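# Set lighting desk channel faders to their taped levels

## Task

Move every channel fader on the lighting desk to the level marked on the tape strip above that fader, and leave the master fader at the level it had at the start. Faders count only if they stay at those levels without the robot holding them once the work ends.

## Robot and tools

ROBOT. Two xArm6 arms, each with a parallel two-finger gripper: left_arm, based at (-0.053, +0.367, 0) m, and right_arm, at (+0.022, -0.372, 0) m. Both are turned only slightly about z. All reported poses share one scene frame. The origin is on the table top midway between the bases, +x points out over the table, +y points toward left_arm and +z points up. The arm names do not match image left or right. Joint ranges (rad), base to hand: waist -6.283 to 6.283, shoulder -2.059 to 2.094, elbow -3.927 to 0.192, forearm roll -6.283 to 6.283, wrist pitch -1.693 to 3.142, wrist roll -6.283 to 6.283. Load limits (N m): waist and shoulder 43.5, elbow and forearm roll 26.1, wrist pitch and wrist roll 17.4.

GRIPPER FRAME. The fingers point along the gripper's +z and close along its y. The reported end_effector_position is the point between the closed finger pads, about 2 cm short of the tips. Closing pushes the tips roughly 10 mm further along +z.

THE ROW. Every motion command is one row of 14 numbers, each in [-1, 1]. The first seven are for left_arm and the last seven for right_arm, each in the order dx, dy, dz, rx, ry, rz, opening. Send all 14 even when one arm stays still. dx to rz are an offset, not a pose: a relative displacement expressed in that gripper's own axes, not the scene frame. 1.0 stands for 0.6 m of translation or 180 degrees of rotation, and rx, ry, rz form a single rotation vector. The opening is absolute: +1 is fully open (0.084 m) and -1 is closed.

execute_actions(actions). This is a list of actions. Each action is a table of up to 15 rows, and each row lasts one 1/30 s step. If a table has fewer than 15 rows, its last row is held for the remaining steps. Every row in an action is an offset from the gripper's measured pose when that action began, not from the row before. For a call's first action, that start is the pose in the latest result for this scene. An empty list moves nothing and returns the current state and images.

move(target, speed, blocking). target is one 14-number row, offsets taken from the pose in the scene's most recent result that shows one. Each gripper goes in a straight line and the paths finish together, taking 0.5 to 10 s. After 10 s they stop even if short of the target. speed is the top path speed in m/s, 0.002 to 0.5, default 0.25, and rotation is capped at twice that in rad/s. The opening is applied as the move starts. Paths ignore obstacles and the other arm. The hands lag and can overshoot speed, mostly near full reach. With blocking=false the result comes back after 0.5 s while the move goes on. You must then use wait or stop before sending any new execute_actions or move. The move: line reports the ending: done, off_target, moving, held (a safety check blocked the last step) or fault. It also gives the limits that acted (paced means the commanded pose was clipped; held means some steps were blocked, after which motion may jump fast) and each gripper's distance from its target. If the ending names just one arm, the other arm is done.

wait(seconds) runs the scene 0 to 10 s with the last commands held, and returns early if a running move ends. stop brakes a running move, though fast arms need room to brake, and the fingers continue. zoom_image(camera, region) enlarges [x0, y0, x1, y1] pixels, at most 504x504, of one camera's latest image. Cameras are cam_head_left, cam_head_right, cam_high, cam_low, cam_left_wrist and cam_right_wrist, all 672x504. Use zoom to read the tape marks and fader positions. read_manual returns only licence texts. finished_scene(scene) ends the current scene, given by number, and cannot be undone. Call it only once the faders sit at their levels on their own.

CONTROLLER. At each step the command is clipped to within 70 mm and 16 degrees of the measured pose. Damped IK then favours position over orientation. A distant target needs several actions, because after an action the arm stops at its last clipped pose. Hand target lines show where each arm is now being driven. A pose unreachable line means the clearance check altered or blocked that arm's command. Printed hand positions can be off, more so at long reach. Joint torque readings carry offsets and noise and are nonzero even in free air.

GRIPPING. grip_measured is the actual finger opening, on the same scale as the command. To keep hold, command clearly less than grip_measured; a larger gap squeezes harder, up to about 24 N per pad. For a stationary arm, send the offset back to its wanted pose in the first call of a reply, then zeros, and always its desired opening.

AVOID. Knocking anything off the table fails the task. Keep the arms from striking or pushing each other. Approach faders gently: faster motion and targets set farther beyond contact push harder. If contact torque reaches a joint's load limit, that arm backs off, freezes for 10 s and drops the rest of the call. Long holding under load heats motors. A MOTOR HOT line appears from 65 °C, and at 80 °C the arm is braked until it cools (OVER-TEMPERATURE FAULT). Release each fader and move clear before finishing, and leave the master fader untouched or put it back where it started.

Each tool is called after "Call:" as name(argument=value, ...), one argument or row to a line, values as JSON.

## Session

Call:
execute_actions(
  actions=[],
)

Scene clock: 0.00 s.
left_arm: end_effector_position=(+0.3483, +0.2464, +0.2674) grip_measured=+1.00 end_effector_quat_wxyz=(+0.472, +0.150, +0.838, -0.229) end_effector_velocity=(+0.000, +0.000, +0.000) end_effector_angular_velocity=(-0.000, -0.000, +0.000) | right_arm: end_effector_position=(+0.3307, -0.6202, +0.4003) grip_measured=+1.00 end_effector_quat_wxyz=(-0.008, +0.884, -0.468, +0.004) end_effector_velocity=(+0.000, -0.000, +0.000) end_effector_angular_velocity=(-0.000, -0.000, -0.000)
Joint positions: left_arm=[-0.243 -0.673 -0.336 -1.779  0.32  -1.463  0.084] | right_arm=[-0.617 -0.252 -1.372  0.018  1.62   0.285  0.084]
Joint velocities: left_arm=[ 0. -0. -0. -0. -0.  0. -0.] | right_arm=[-0.001  0.001 -0.001 -0.     0.    -0.     0.   ]
Joint torques (N m, as the arm reports them, + toward a larger angle): no reading
Hand target (left_arm): +0.348, +0.246, +0.267; +0.472, +0.150, +0.838, -0.229
Hand target (right_arm): +0.331, -0.620, +0.400; -0.008, +0.884, -0.468, +0.004

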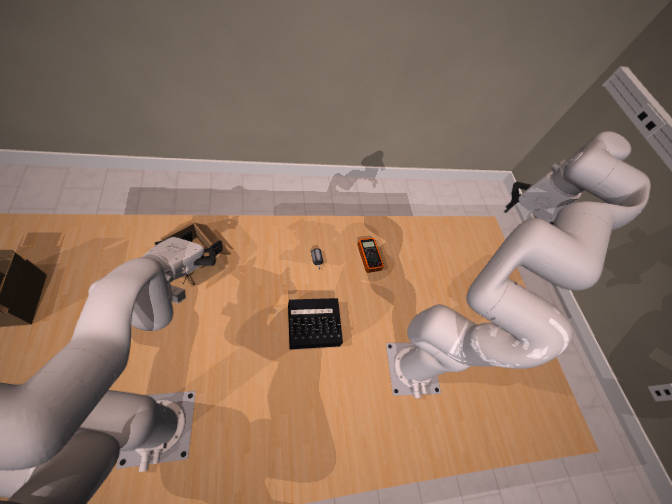

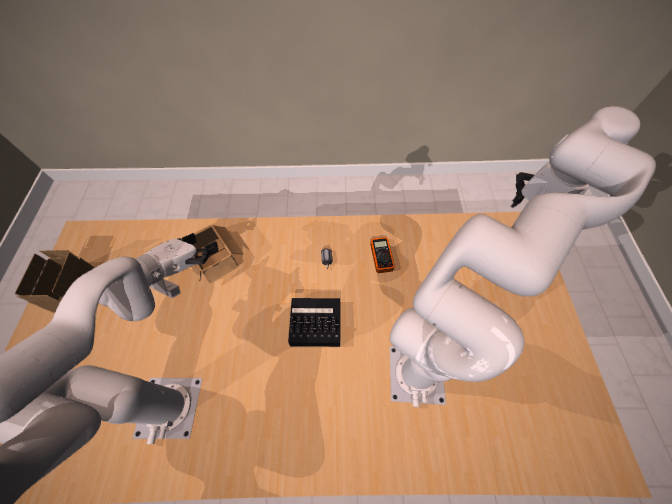

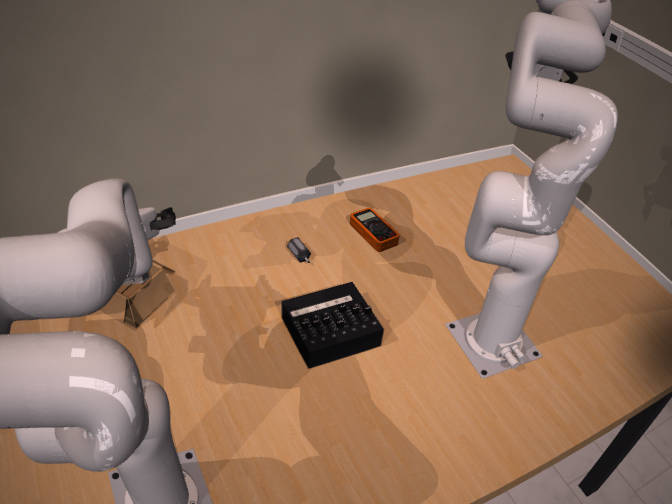

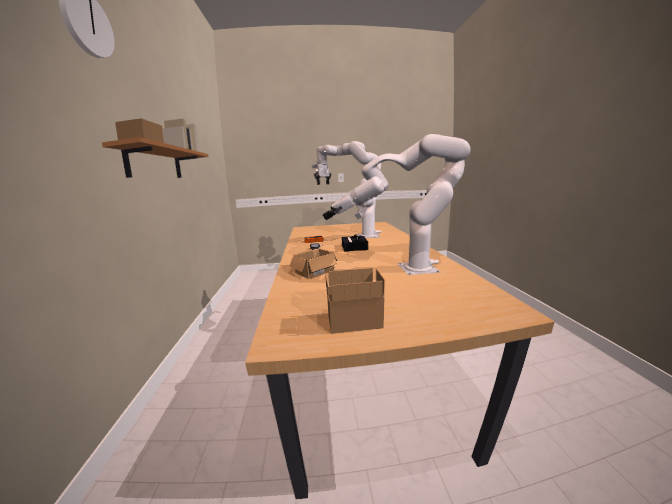

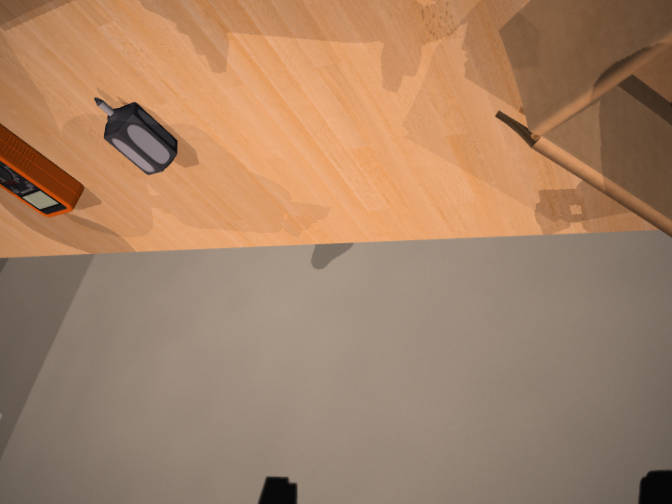

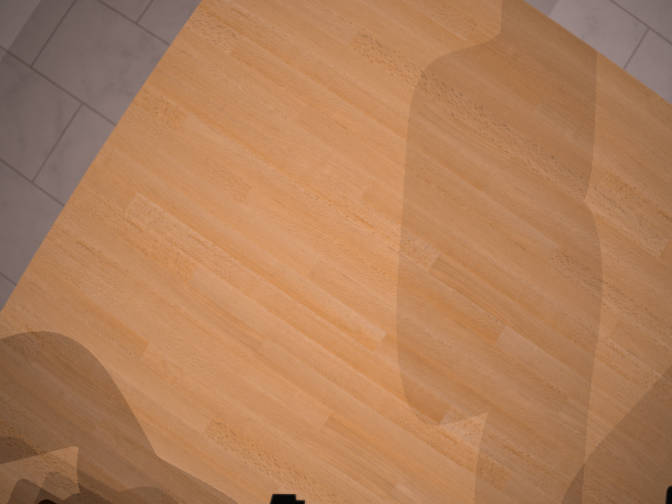

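Call:
move(
  target=[0,0,0,0,0,0,1,-0.961,-0.187,0.3,0,0,-0.31,-1],
)

Scene clock: 8.00 s.
left_arm: end_effector_position=(+0.3483, +0.2464, +0.2674) grip_measured=+1.00 end_effector_quat_wxyz=(+0.472, +0.150, +0.838, -0.229) end_effector_velocity=(-0.000, -0.000, -0.000) end_effector_angular_velocity=(+0.002, -0.001, -0.001) | right_arm: end_effector_position=(+0.1007, -0.0775, +0.2257) grip_measured=-1.00 end_effector_quat_wxyz=(-0.010, +1.000, +0.000, +0.005) end_effector_velocity=(+0.000, +0.002, -0.000) end_effector_angular_velocity=(-0.001, -0.001, +0.002)
Joint positions: left_arm=[-0.243 -0.673 -0.336 -1.779  0.32  -1.463  0.084] | right_arm=[ 1.387 -0.628 -0.568 -0.006  1.174  1.317  0.   ]
Joint velocities: left_arm=[-0.     0.     0.     0.001  0.     0.001 -0.   ] | right_arm=[ 0.002  0.01  -0.006 -0.002 -0.003  0.001  0.   ]
Joint torques (N m, as the arm reports them, + toward a larger angle): left_arm=[ -1.06  -3.59 -19.66   0.86  -0.52   0.26] | right_arm=[ -1.22  -9.72 -14.66  -0.7   -1.87  -0.82]
Hand target (left_arm): +0.348, +0.246, +0.267; +0.472, +0.150, +0.838, -0.229
Hand target (right_arm): +0.101, -0.077, +0.226; -0.010, +1.000, +0.000, +0.005
Off the commanded pose (left_arm): 0.000 m, 0 deg.
Off the commanded pose (right_arm): 0.003 m, 1 deg.
move: done

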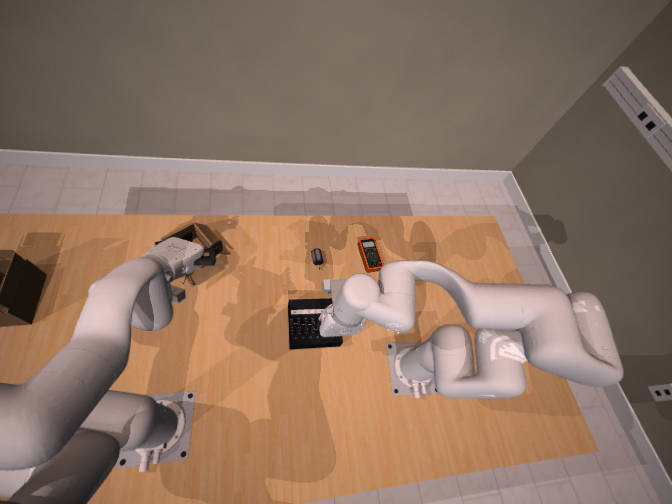

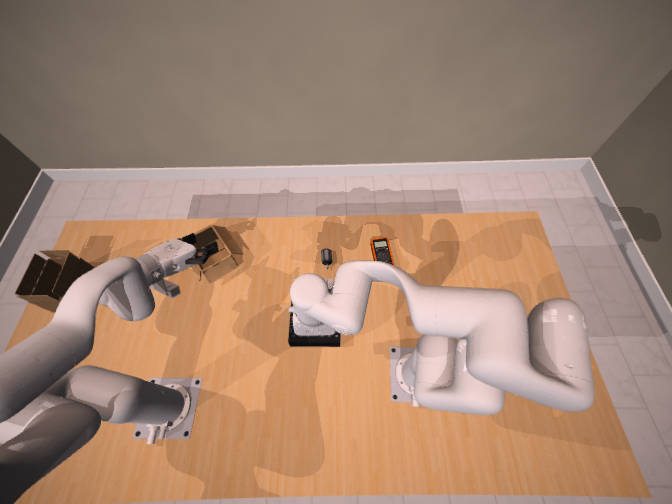

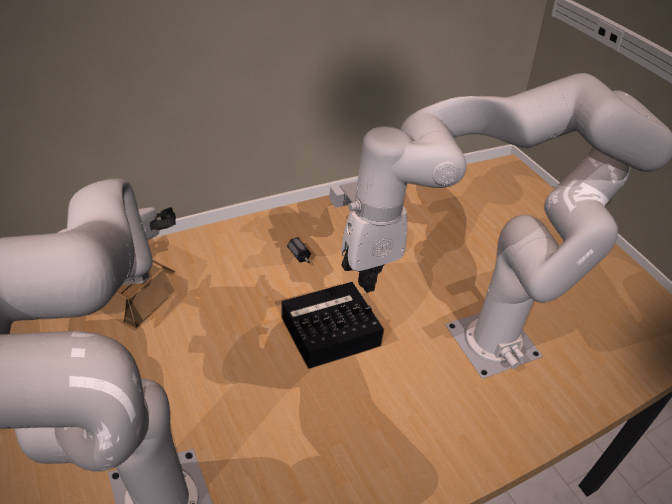

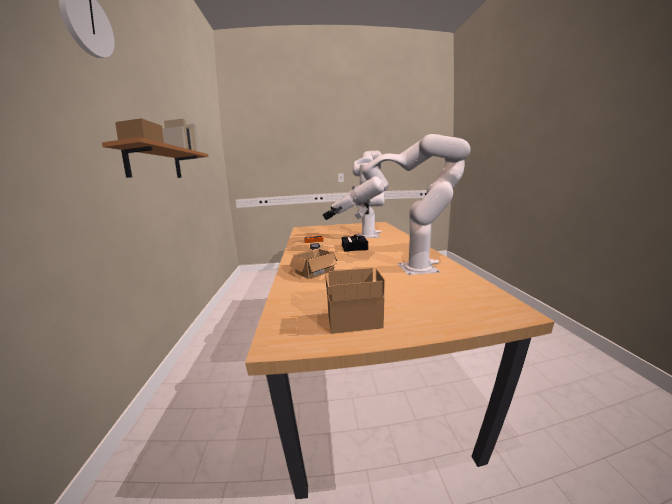

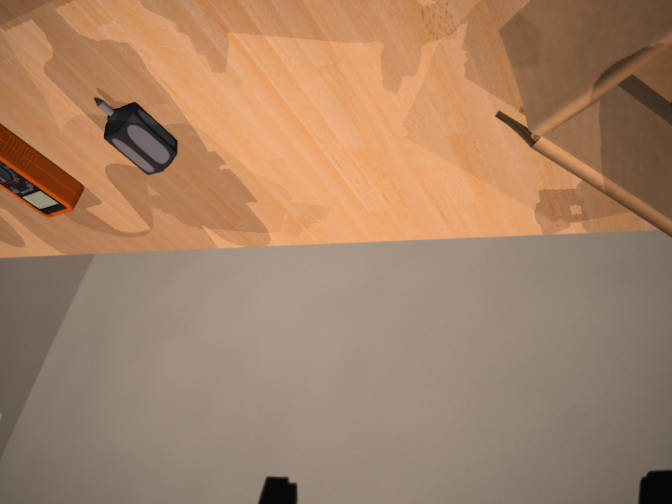

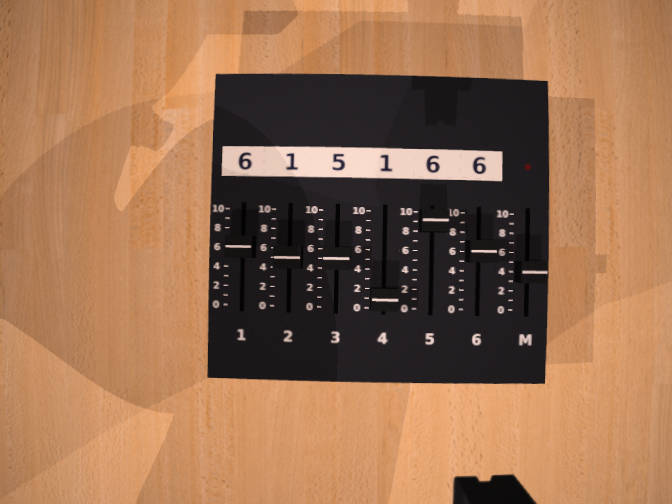

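Call:
move(
  target=[0,0,0,0,0,0,1,0.19,0.02,0.16,-0.0064,-0.0032,0.0067,-1],
  speed=0.2,
)

Call:
move(
  target=[0,0,0,0,0,0,1,0,0,0,0,0,-0.9995,-1],
  speed=0.5,
)

Scene clock: 17.03 s.
left_arm: end_effector_position=(+0.3483, +0.2464, +0.2674) grip_measured=+1.00 end_effector_quat_wxyz=(+0.472, +0.150, +0.838, -0.229) end_effector_velocity=(+0.000, +0.000, +0.000) end_effector_angular_velocity=(+0.001, -0.000, -0.000) | right_arm: end_effector_position=(+0.2161, -0.0875, +0.1310) grip_measured=-1.00 end_effector_quat_wxyz=(-0.000, +1.000, -0.010, +0.001) end_effector_velocity=(+0.001, +0.000, -0.002) end_effector_angular_velocity=(-0.001, +0.002, +0.001)
Joint positions: left_arm=[-0.243 -0.673 -0.336 -1.779  0.32  -1.463  0.084] | right_arm=[ 1.046 -0.319 -0.518 -0.003  0.836  0.997  0.   ]
Joint velocities: left_arm=[ 0.  0. -0.  0. -0.  0.  0.] | right_arm=[-0.002  0.007 -0.     0.001 -0.005 -0.004  0.   ]
Joint torques (N m, as the arm reports them, + toward a larger angle): left_arm=[ -0.71  -4.11 -19.34   1.16  -0.66   0.05] | right_arm=[ -0.96 -15.46 -13.32  -0.55  -1.88  -0.74]
Hand target (left_arm): +0.348, +0.246, +0.267; +0.472, +0.150, +0.838, -0.229
Hand target (right_arm): +0.216, -0.088, +0.131; +0.000, +1.000, -0.011, +0.001
Off the commanded pose (left_arm): 0.000 m, 0 deg.
Off the commanded pose (right_arm): 0.001 m, 0 deg.
move: done

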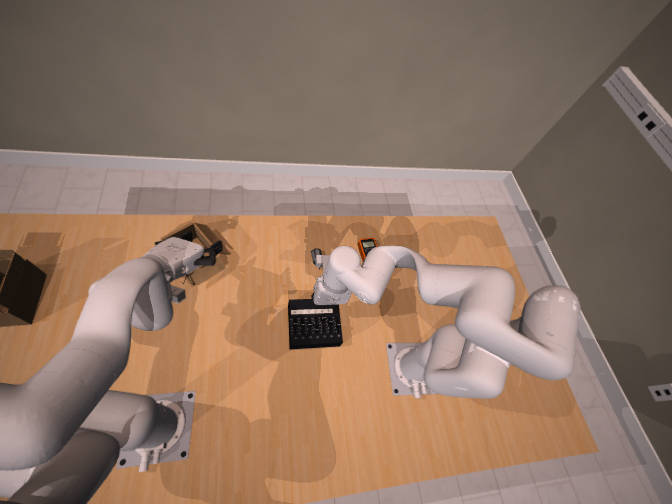

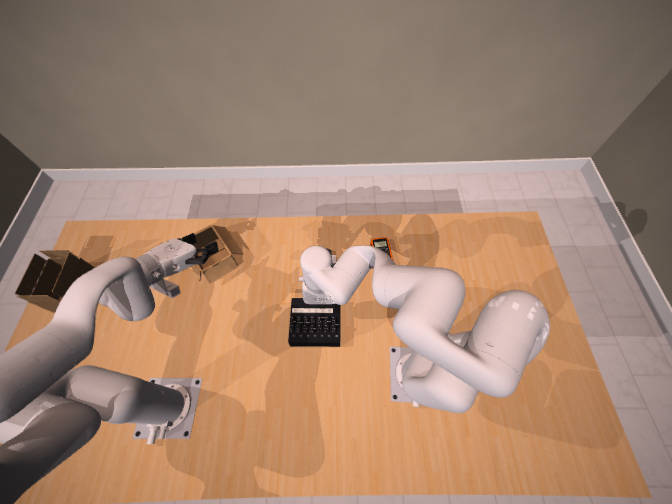

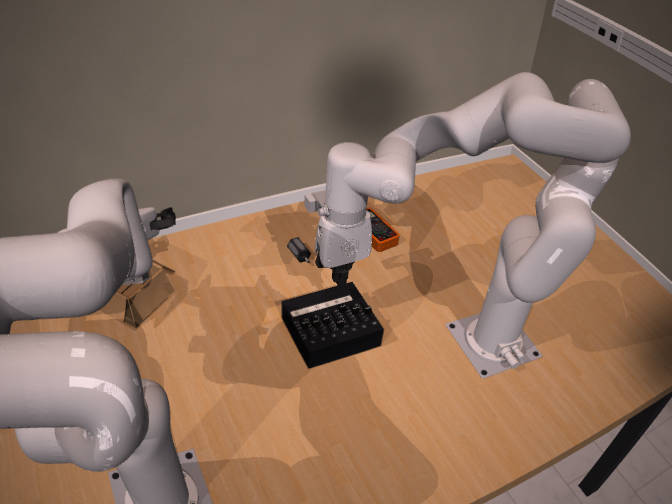

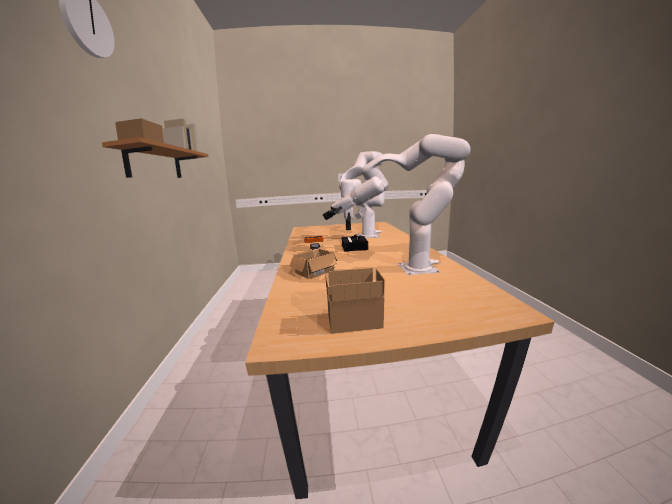

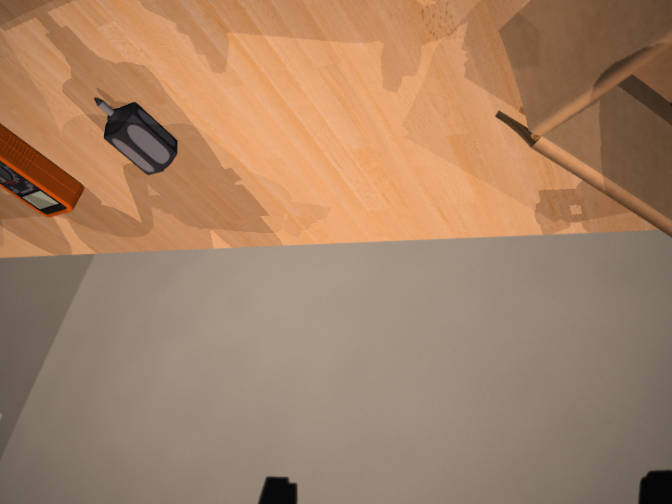

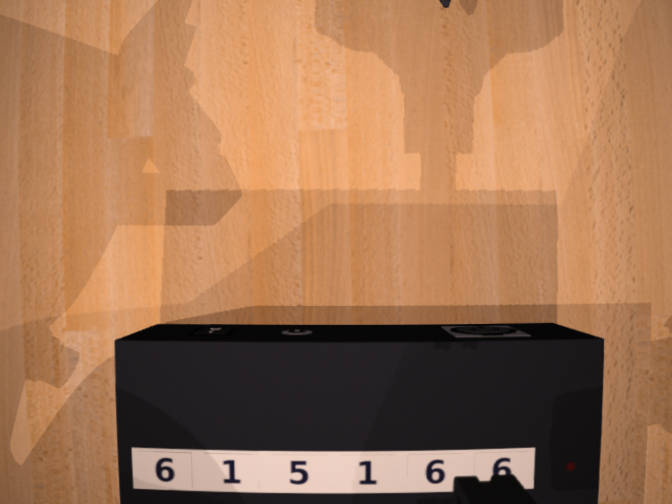

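Scene clock: 20.87 s.
left_arm: end_effector_position=(+0.3483, +0.2464, +0.2674) grip_measured=+1.00 end_effector_quat_wxyz=(+0.472, +0.150, +0.838, -0.229) end_effector_velocity=(+0.000, +0.000, -0.000) end_effector_angular_velocity=(-0.000, +0.000, +0.000) | right_arm: end_effector_position=(+0.2161, -0.0875, +0.1310) grip_measured=-1.00 end_effector_quat_wxyz=(+0.002, +0.012, +1.000, -0.000) end_effector_velocity=(+0.000, +0.000, +0.000) end_effector_angular_velocity=(+0.002, +0.004, +0.010)
Joint positions: left_arm=[-0.243 -0.673 -0.336 -1.779  0.32  -1.463  0.084] | right_arm=[ 1.047 -0.319 -0.518 -0.003  0.836 -2.141  0.   ]
Joint velocities: left_arm=[ 0.    -0.     0.     0.     0.    -0.001 -0.   ] | right_arm=[-0.003  0.002 -0.002  0.006  0.001 -0.017  0.   ]
Joint torques (N m, as the arm reports them, + toward a larger angle): left_arm=[ -0.24  -2.63 -19.86   0.64  -0.92   0.06] | right_arm=[ -1.31 -15.08 -13.13  -0.57  -1.57  -0.7 ]
Hand target (left_arm): +0.348, +0.246, +0.267; +0.472, +0.150, +0.838, -0.229
Hand target (right_arm): +0.216, -0.088, +0.131; +0.001, +0.011, +1.000, +0.000
Off the commanded pose (left_arm): 0.000 m, 0 deg.
Off the commanded pose (right_arm): 0.000 m, 0 deg.
move: done

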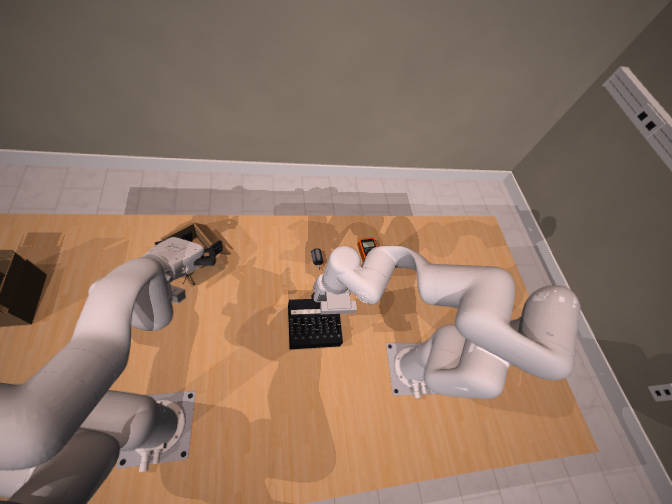

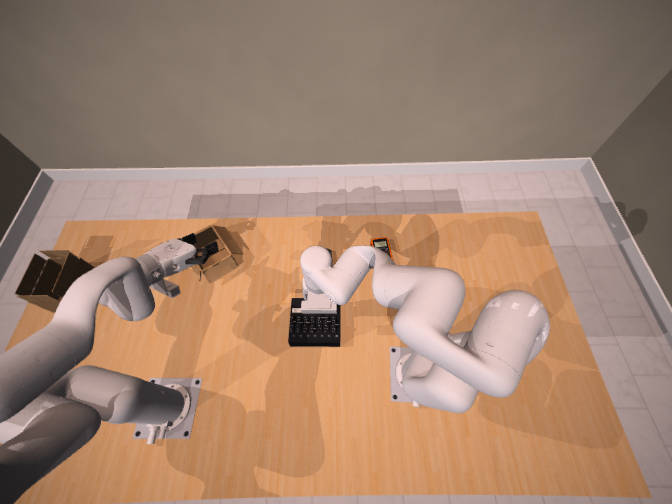

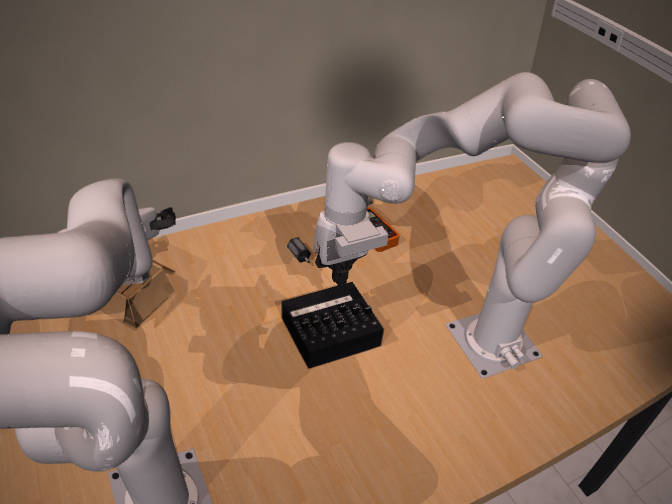

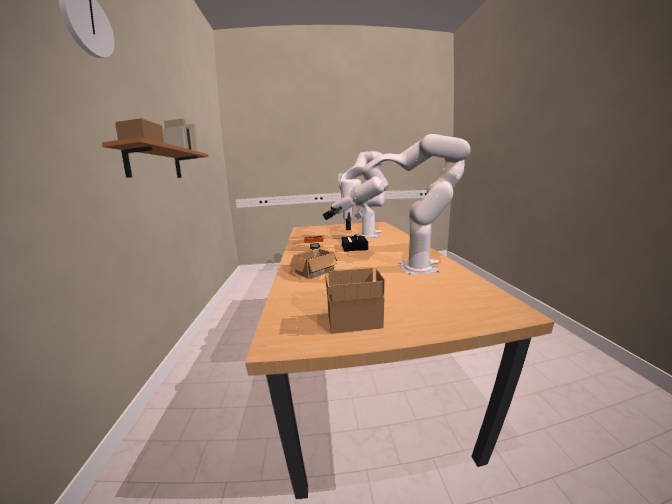

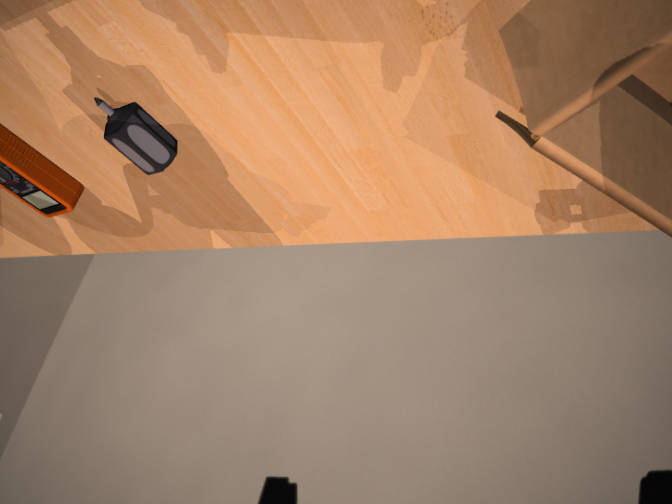

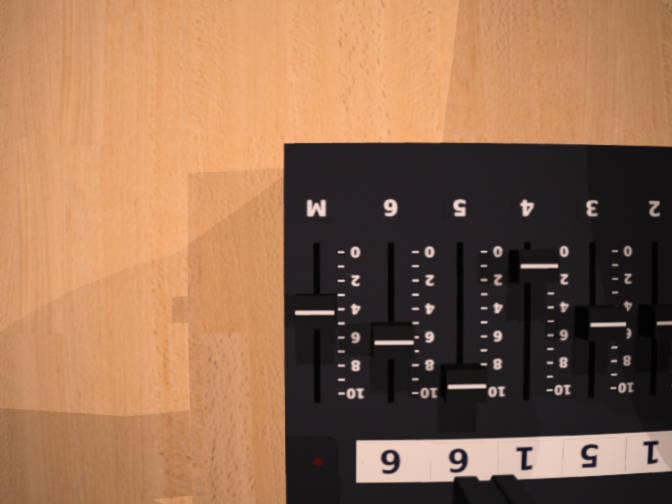

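Call:
move(
  target=[0,0,0,0,0,0,1,0,0.007,0.075,0,0,0,-1],
  speed=0.05,
)

Call:
move(
  target=[0,0,0,0,0,0,1,0.018,0,0.005,0,0,0,-1],
  speed=0.02,
)

Scene clock: 25.83 s.
left_arm: end_effector_position=(+0.3483, +0.2464, +0.2674) grip_measured=+1.00 end_effector_quat_wxyz=(+0.472, +0.150, +0.838, -0.229) end_effector_velocity=(-0.000, +0.000, -0.000) end_effector_angular_velocity=(+0.000, +0.001, -0.000) | right_arm: end_effector_position=(+0.2164, -0.0833, +0.0862) grip_measured=-1.00 end_effector_quat_wxyz=(+0.002, +0.012, +1.000, +0.000) end_effector_velocity=(-0.000, +0.000, -0.002) end_effector_angular_velocity=(-0.000, +0.000, +0.000)
Joint positions: left_arm=[-0.243 -0.673 -0.336 -1.779  0.32  -1.463  0.084] | right_arm=[ 1.052 -0.196 -0.479 -0.004  0.673 -2.134  0.   ]
Joint velocities: left_arm=[ 0.  0.  0.  0.  0. -0.  0.] | right_arm=[ 0.001  0.006  0.001  0.    -0.007  0.001  0.   ]
Joint torques (N m, as the arm reports them, + toward a larger angle): left_arm=[ -1.15  -3.61 -19.19   1.07  -0.86   0.38] | right_arm=[ -1.23 -16.82 -11.94  -0.64  -1.73  -0.71]
Hand target (left_arm): +0.348, +0.246, +0.267; +0.472, +0.150, +0.838, -0.229
Hand target (right_arm): +0.216, -0.083, +0.086; +0.002, +0.012, +1.000, -0.000
Off the commanded pose (left_arm): 0.000 m, 0 deg.
Off the commanded pose (right_arm): 0.000 m, 0 deg.
move: done

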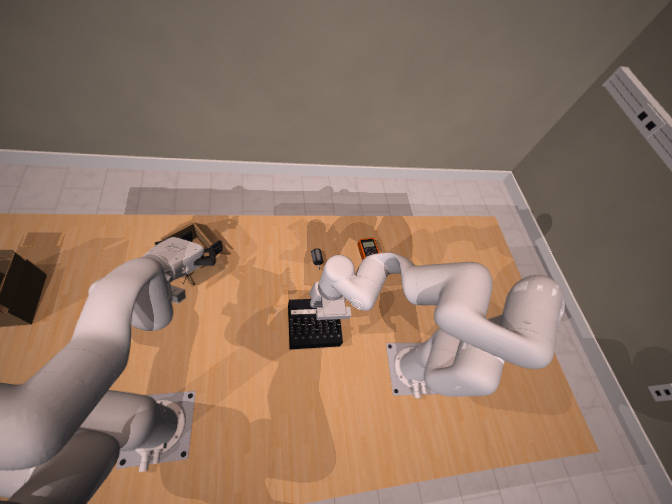

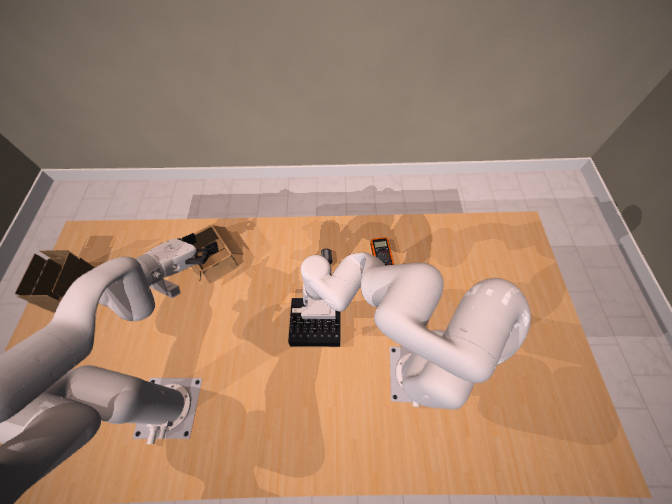

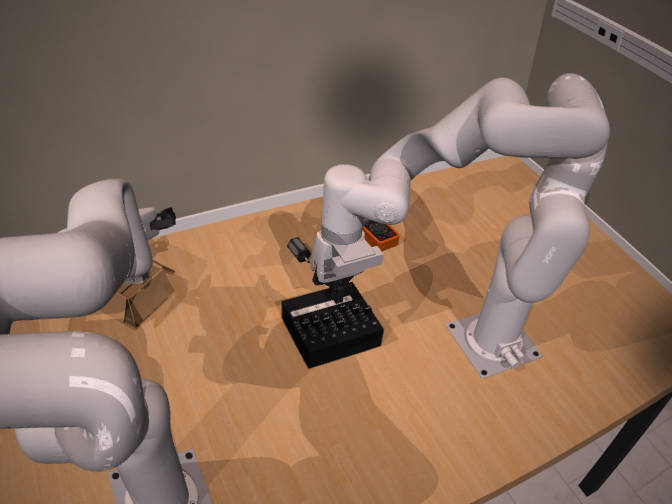

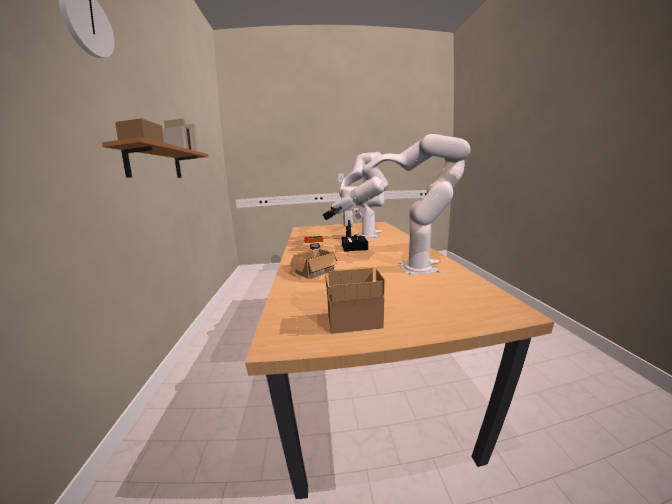

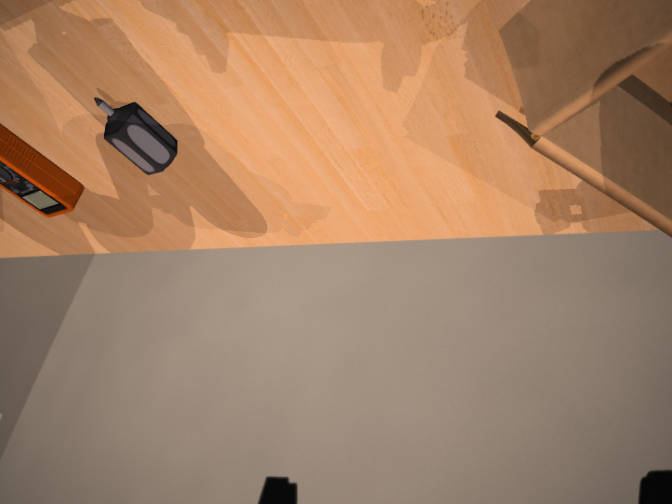

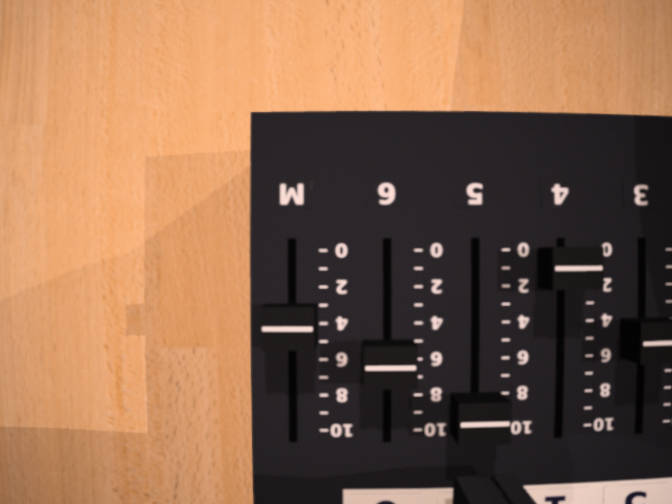

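Scene clock: 26.70 s.
left_arm: end_effector_position=(+0.3483, +0.2464, +0.2674) grip_measured=+1.00 end_effector_quat_wxyz=(+0.472, +0.150, +0.838, -0.229) end_effector_velocity=(-0.000, +0.000, -0.000) end_effector_angular_velocity=(+0.000, +0.000, -0.000) | right_arm: end_effector_position=(+0.2060, -0.0828, +0.0834) grip_measured=-1.00 end_effector_quat_wxyz=(+0.002, +0.012, +1.000, +0.000) end_effector_velocity=(-0.002, -0.000, -0.001) end_effector_angular_velocity=(-0.002, +0.001, -0.002)
Joint positions: left_arm=[-0.243 -0.673 -0.336 -1.779  0.32  -1.463  0.084] | right_arm=[ 1.079 -0.208 -0.457 -0.004  0.662 -2.108  0.   ]
Joint velocities: left_arm=[ 0.     0.     0.     0.001 -0.    -0.001 -0.   ] | right_arm=[ 0.005 -0.002  0.004 -0.001 -0.001  0.008  0.   ]
Joint torques (N m, as the arm reports them, + toward a larger angle): left_arm=[ -1.46  -2.91 -19.85   0.93  -0.52   0.52] | right_arm=[ -0.62 -15.73 -11.44  -0.35  -1.32  -0.79]
Hand target (left_arm): +0.348, +0.246, +0.267; +0.472, +0.150, +0.838, -0.229
Hand target (right_arm): +0.206, -0.083, +0.083; +0.002, +0.012, +1.000, +0.000
Off the commanded pose (left_arm): 0.000 m, 0 deg.
Off the commanded pose (right_arm): 0.000 m, 0 deg.
move: done

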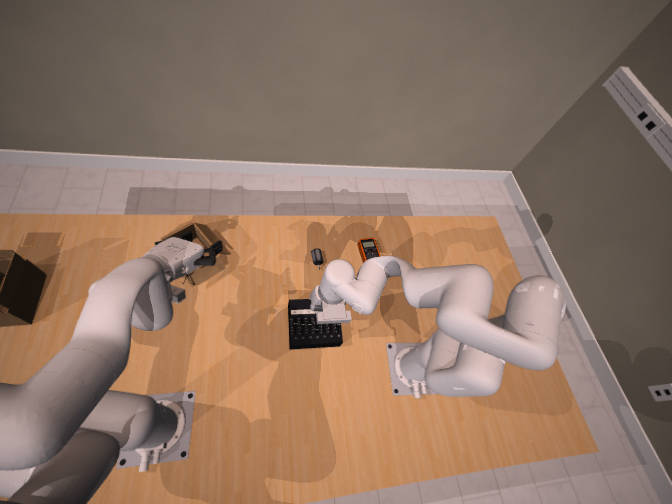

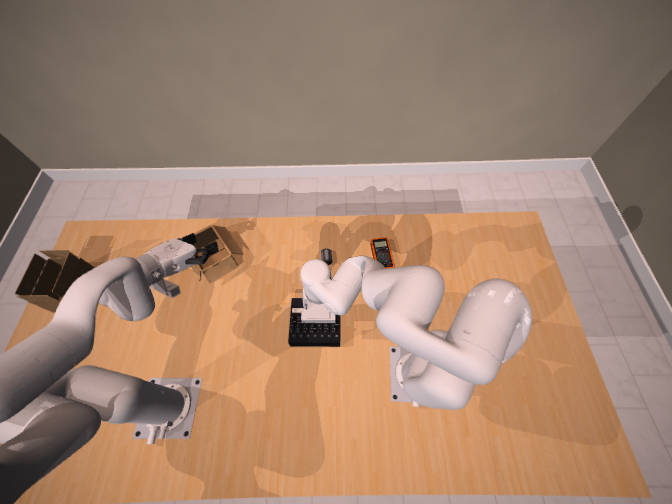

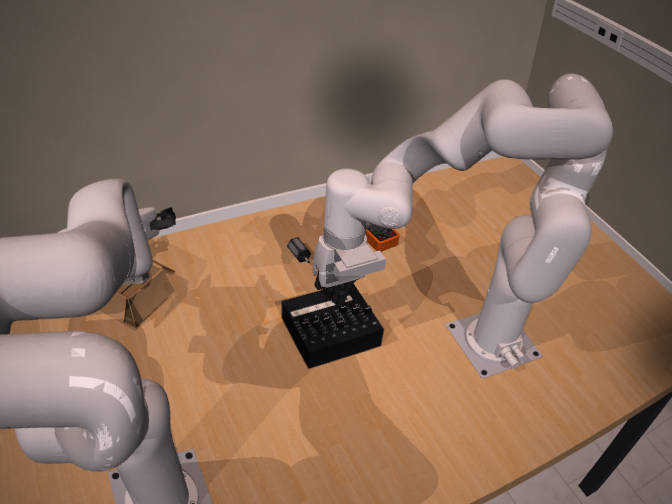

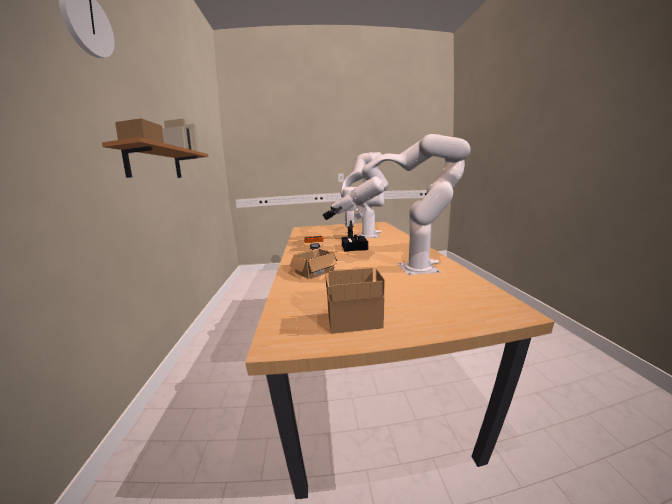

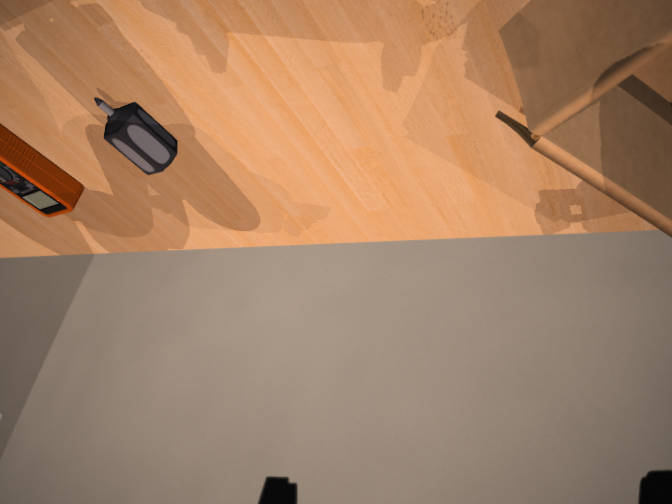

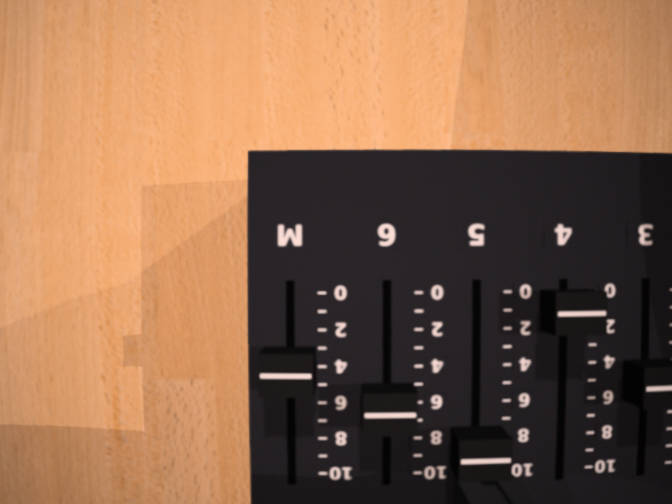

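Call:
move(
  target=[0,0,0,0,0,0,1,0.019,0,0,0,0,0,-1],
  speed=0.015,
)

Call:
zoom_image(
  camera="cam_right_wrist",
  region=[240, 304, 672, 504],
)

Scene clock: 30.47 s.
left_arm: end_effector_position=(+0.3483, +0.2464, +0.2674) grip_measured=+1.00 end_effector_quat_wxyz=(+0.472, +0.150, +0.838, -0.229) end_effector_velocity=(+0.000, -0.000, +0.000) end_effector_angular_velocity=(+0.000, -0.000, -0.000) | right_arm: end_effector_position=(+0.1947, -0.0826, +0.0833) grip_measured=-1.00 end_effector_quat_wxyz=(+0.002, +0.012, +1.000, +0.000) end_effector_velocity=(-0.001, +0.001, +0.001) end_effector_angular_velocity=(+0.002, -0.002, +0.001)
Joint positions: left_arm=[-0.243 -0.673 -0.336 -1.779  0.32  -1.463  0.084] | right_arm=[ 1.107 -0.227 -0.438 -0.004  0.663 -2.08   0.   ]
Joint velocities: left_arm=[-0.    -0.    -0.     0.001 -0.    -0.001 -0.   ] | right_arm=[ 0.006 -0.003  0.    -0.001 -0.     0.006  0.   ]
Joint torques (N m, as the arm reports them, + toward a larger angle): left_arm=[ -0.59  -2.65 -19.6    1.22  -0.65   0.12] | right_arm=[ -0.49 -15.78 -11.78  -0.38  -1.56  -0.75]
Hand target (left_arm): +0.348, +0.246, +0.267; +0.472, +0.150, +0.838, -0.229
Hand target (right_arm): +0.195, -0.082, +0.083; +0.002, +0.012, +1.000, +0.000
Off the commanded pose (left_arm): 0.000 m, 0 deg.
Off the commanded pose (right_arm): 0.000 m, 0 deg.
move: done

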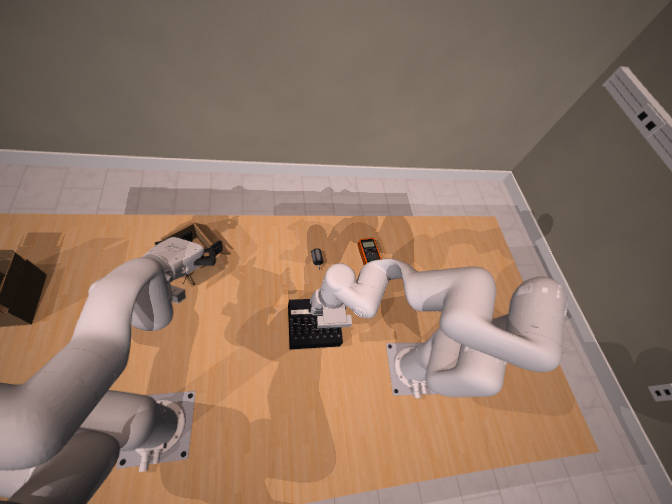

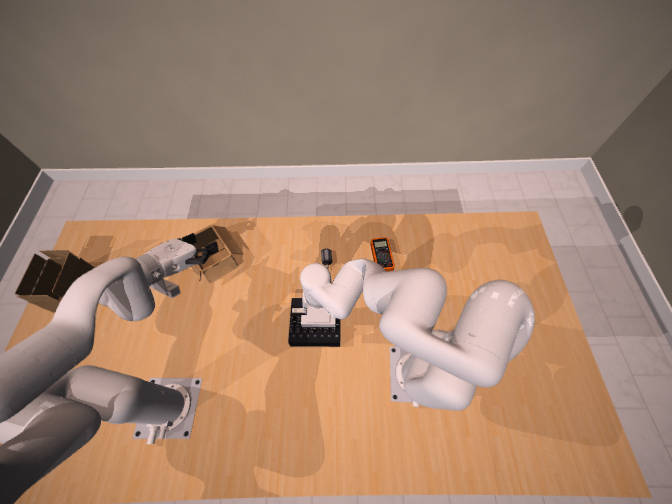

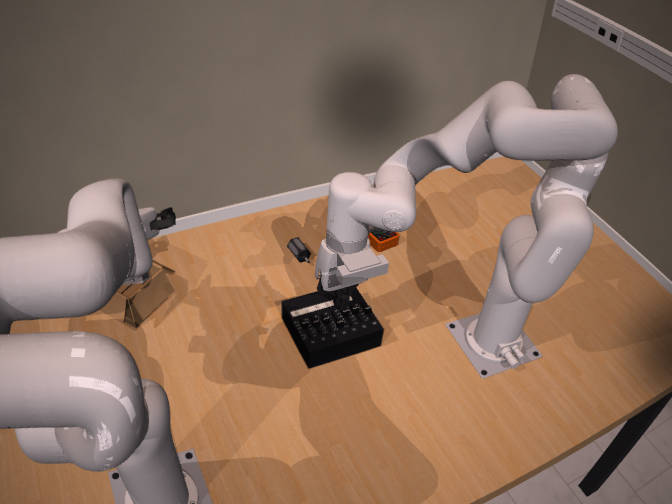

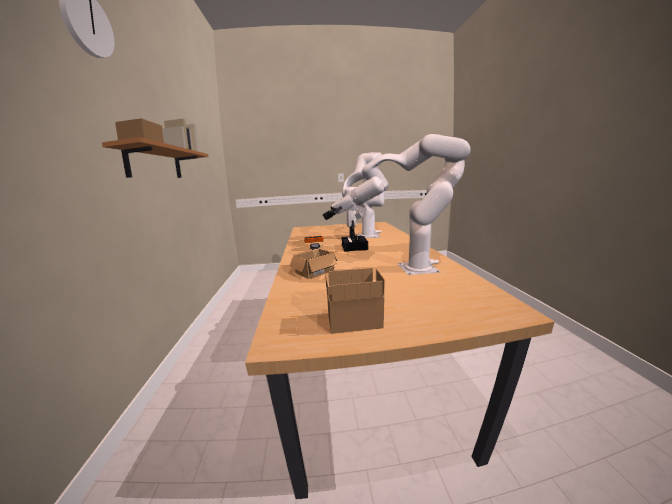

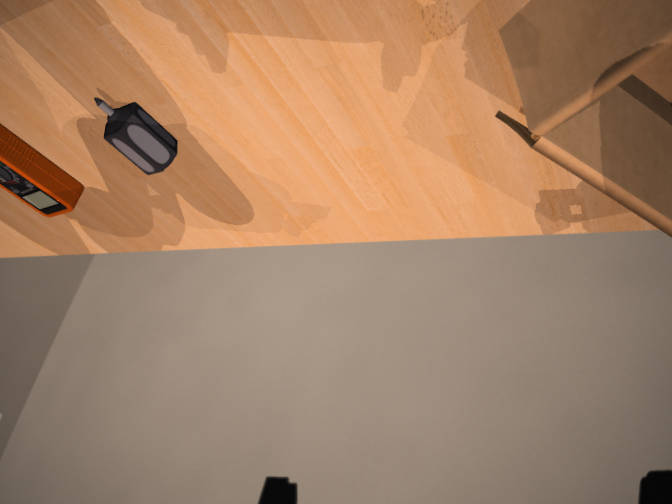

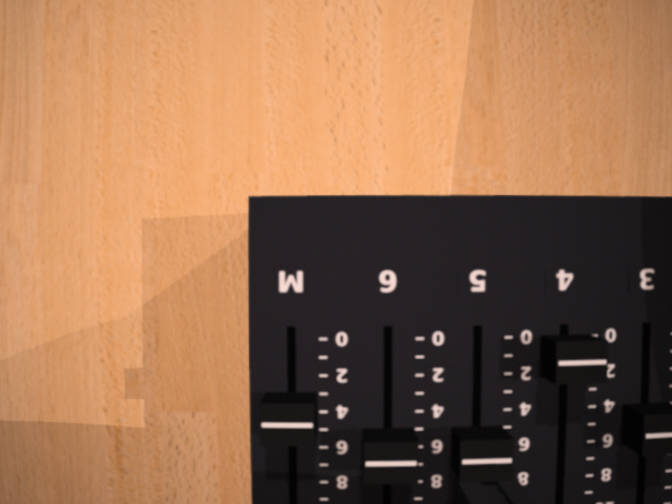

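Region (240, 304, 672, 504) of cam_right_wrist's 672x504 image, scaled by 1.167, with more detail than that image has; it fills the top 233 rows of this view, and the rest is white.

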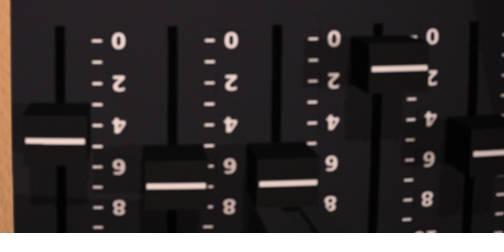

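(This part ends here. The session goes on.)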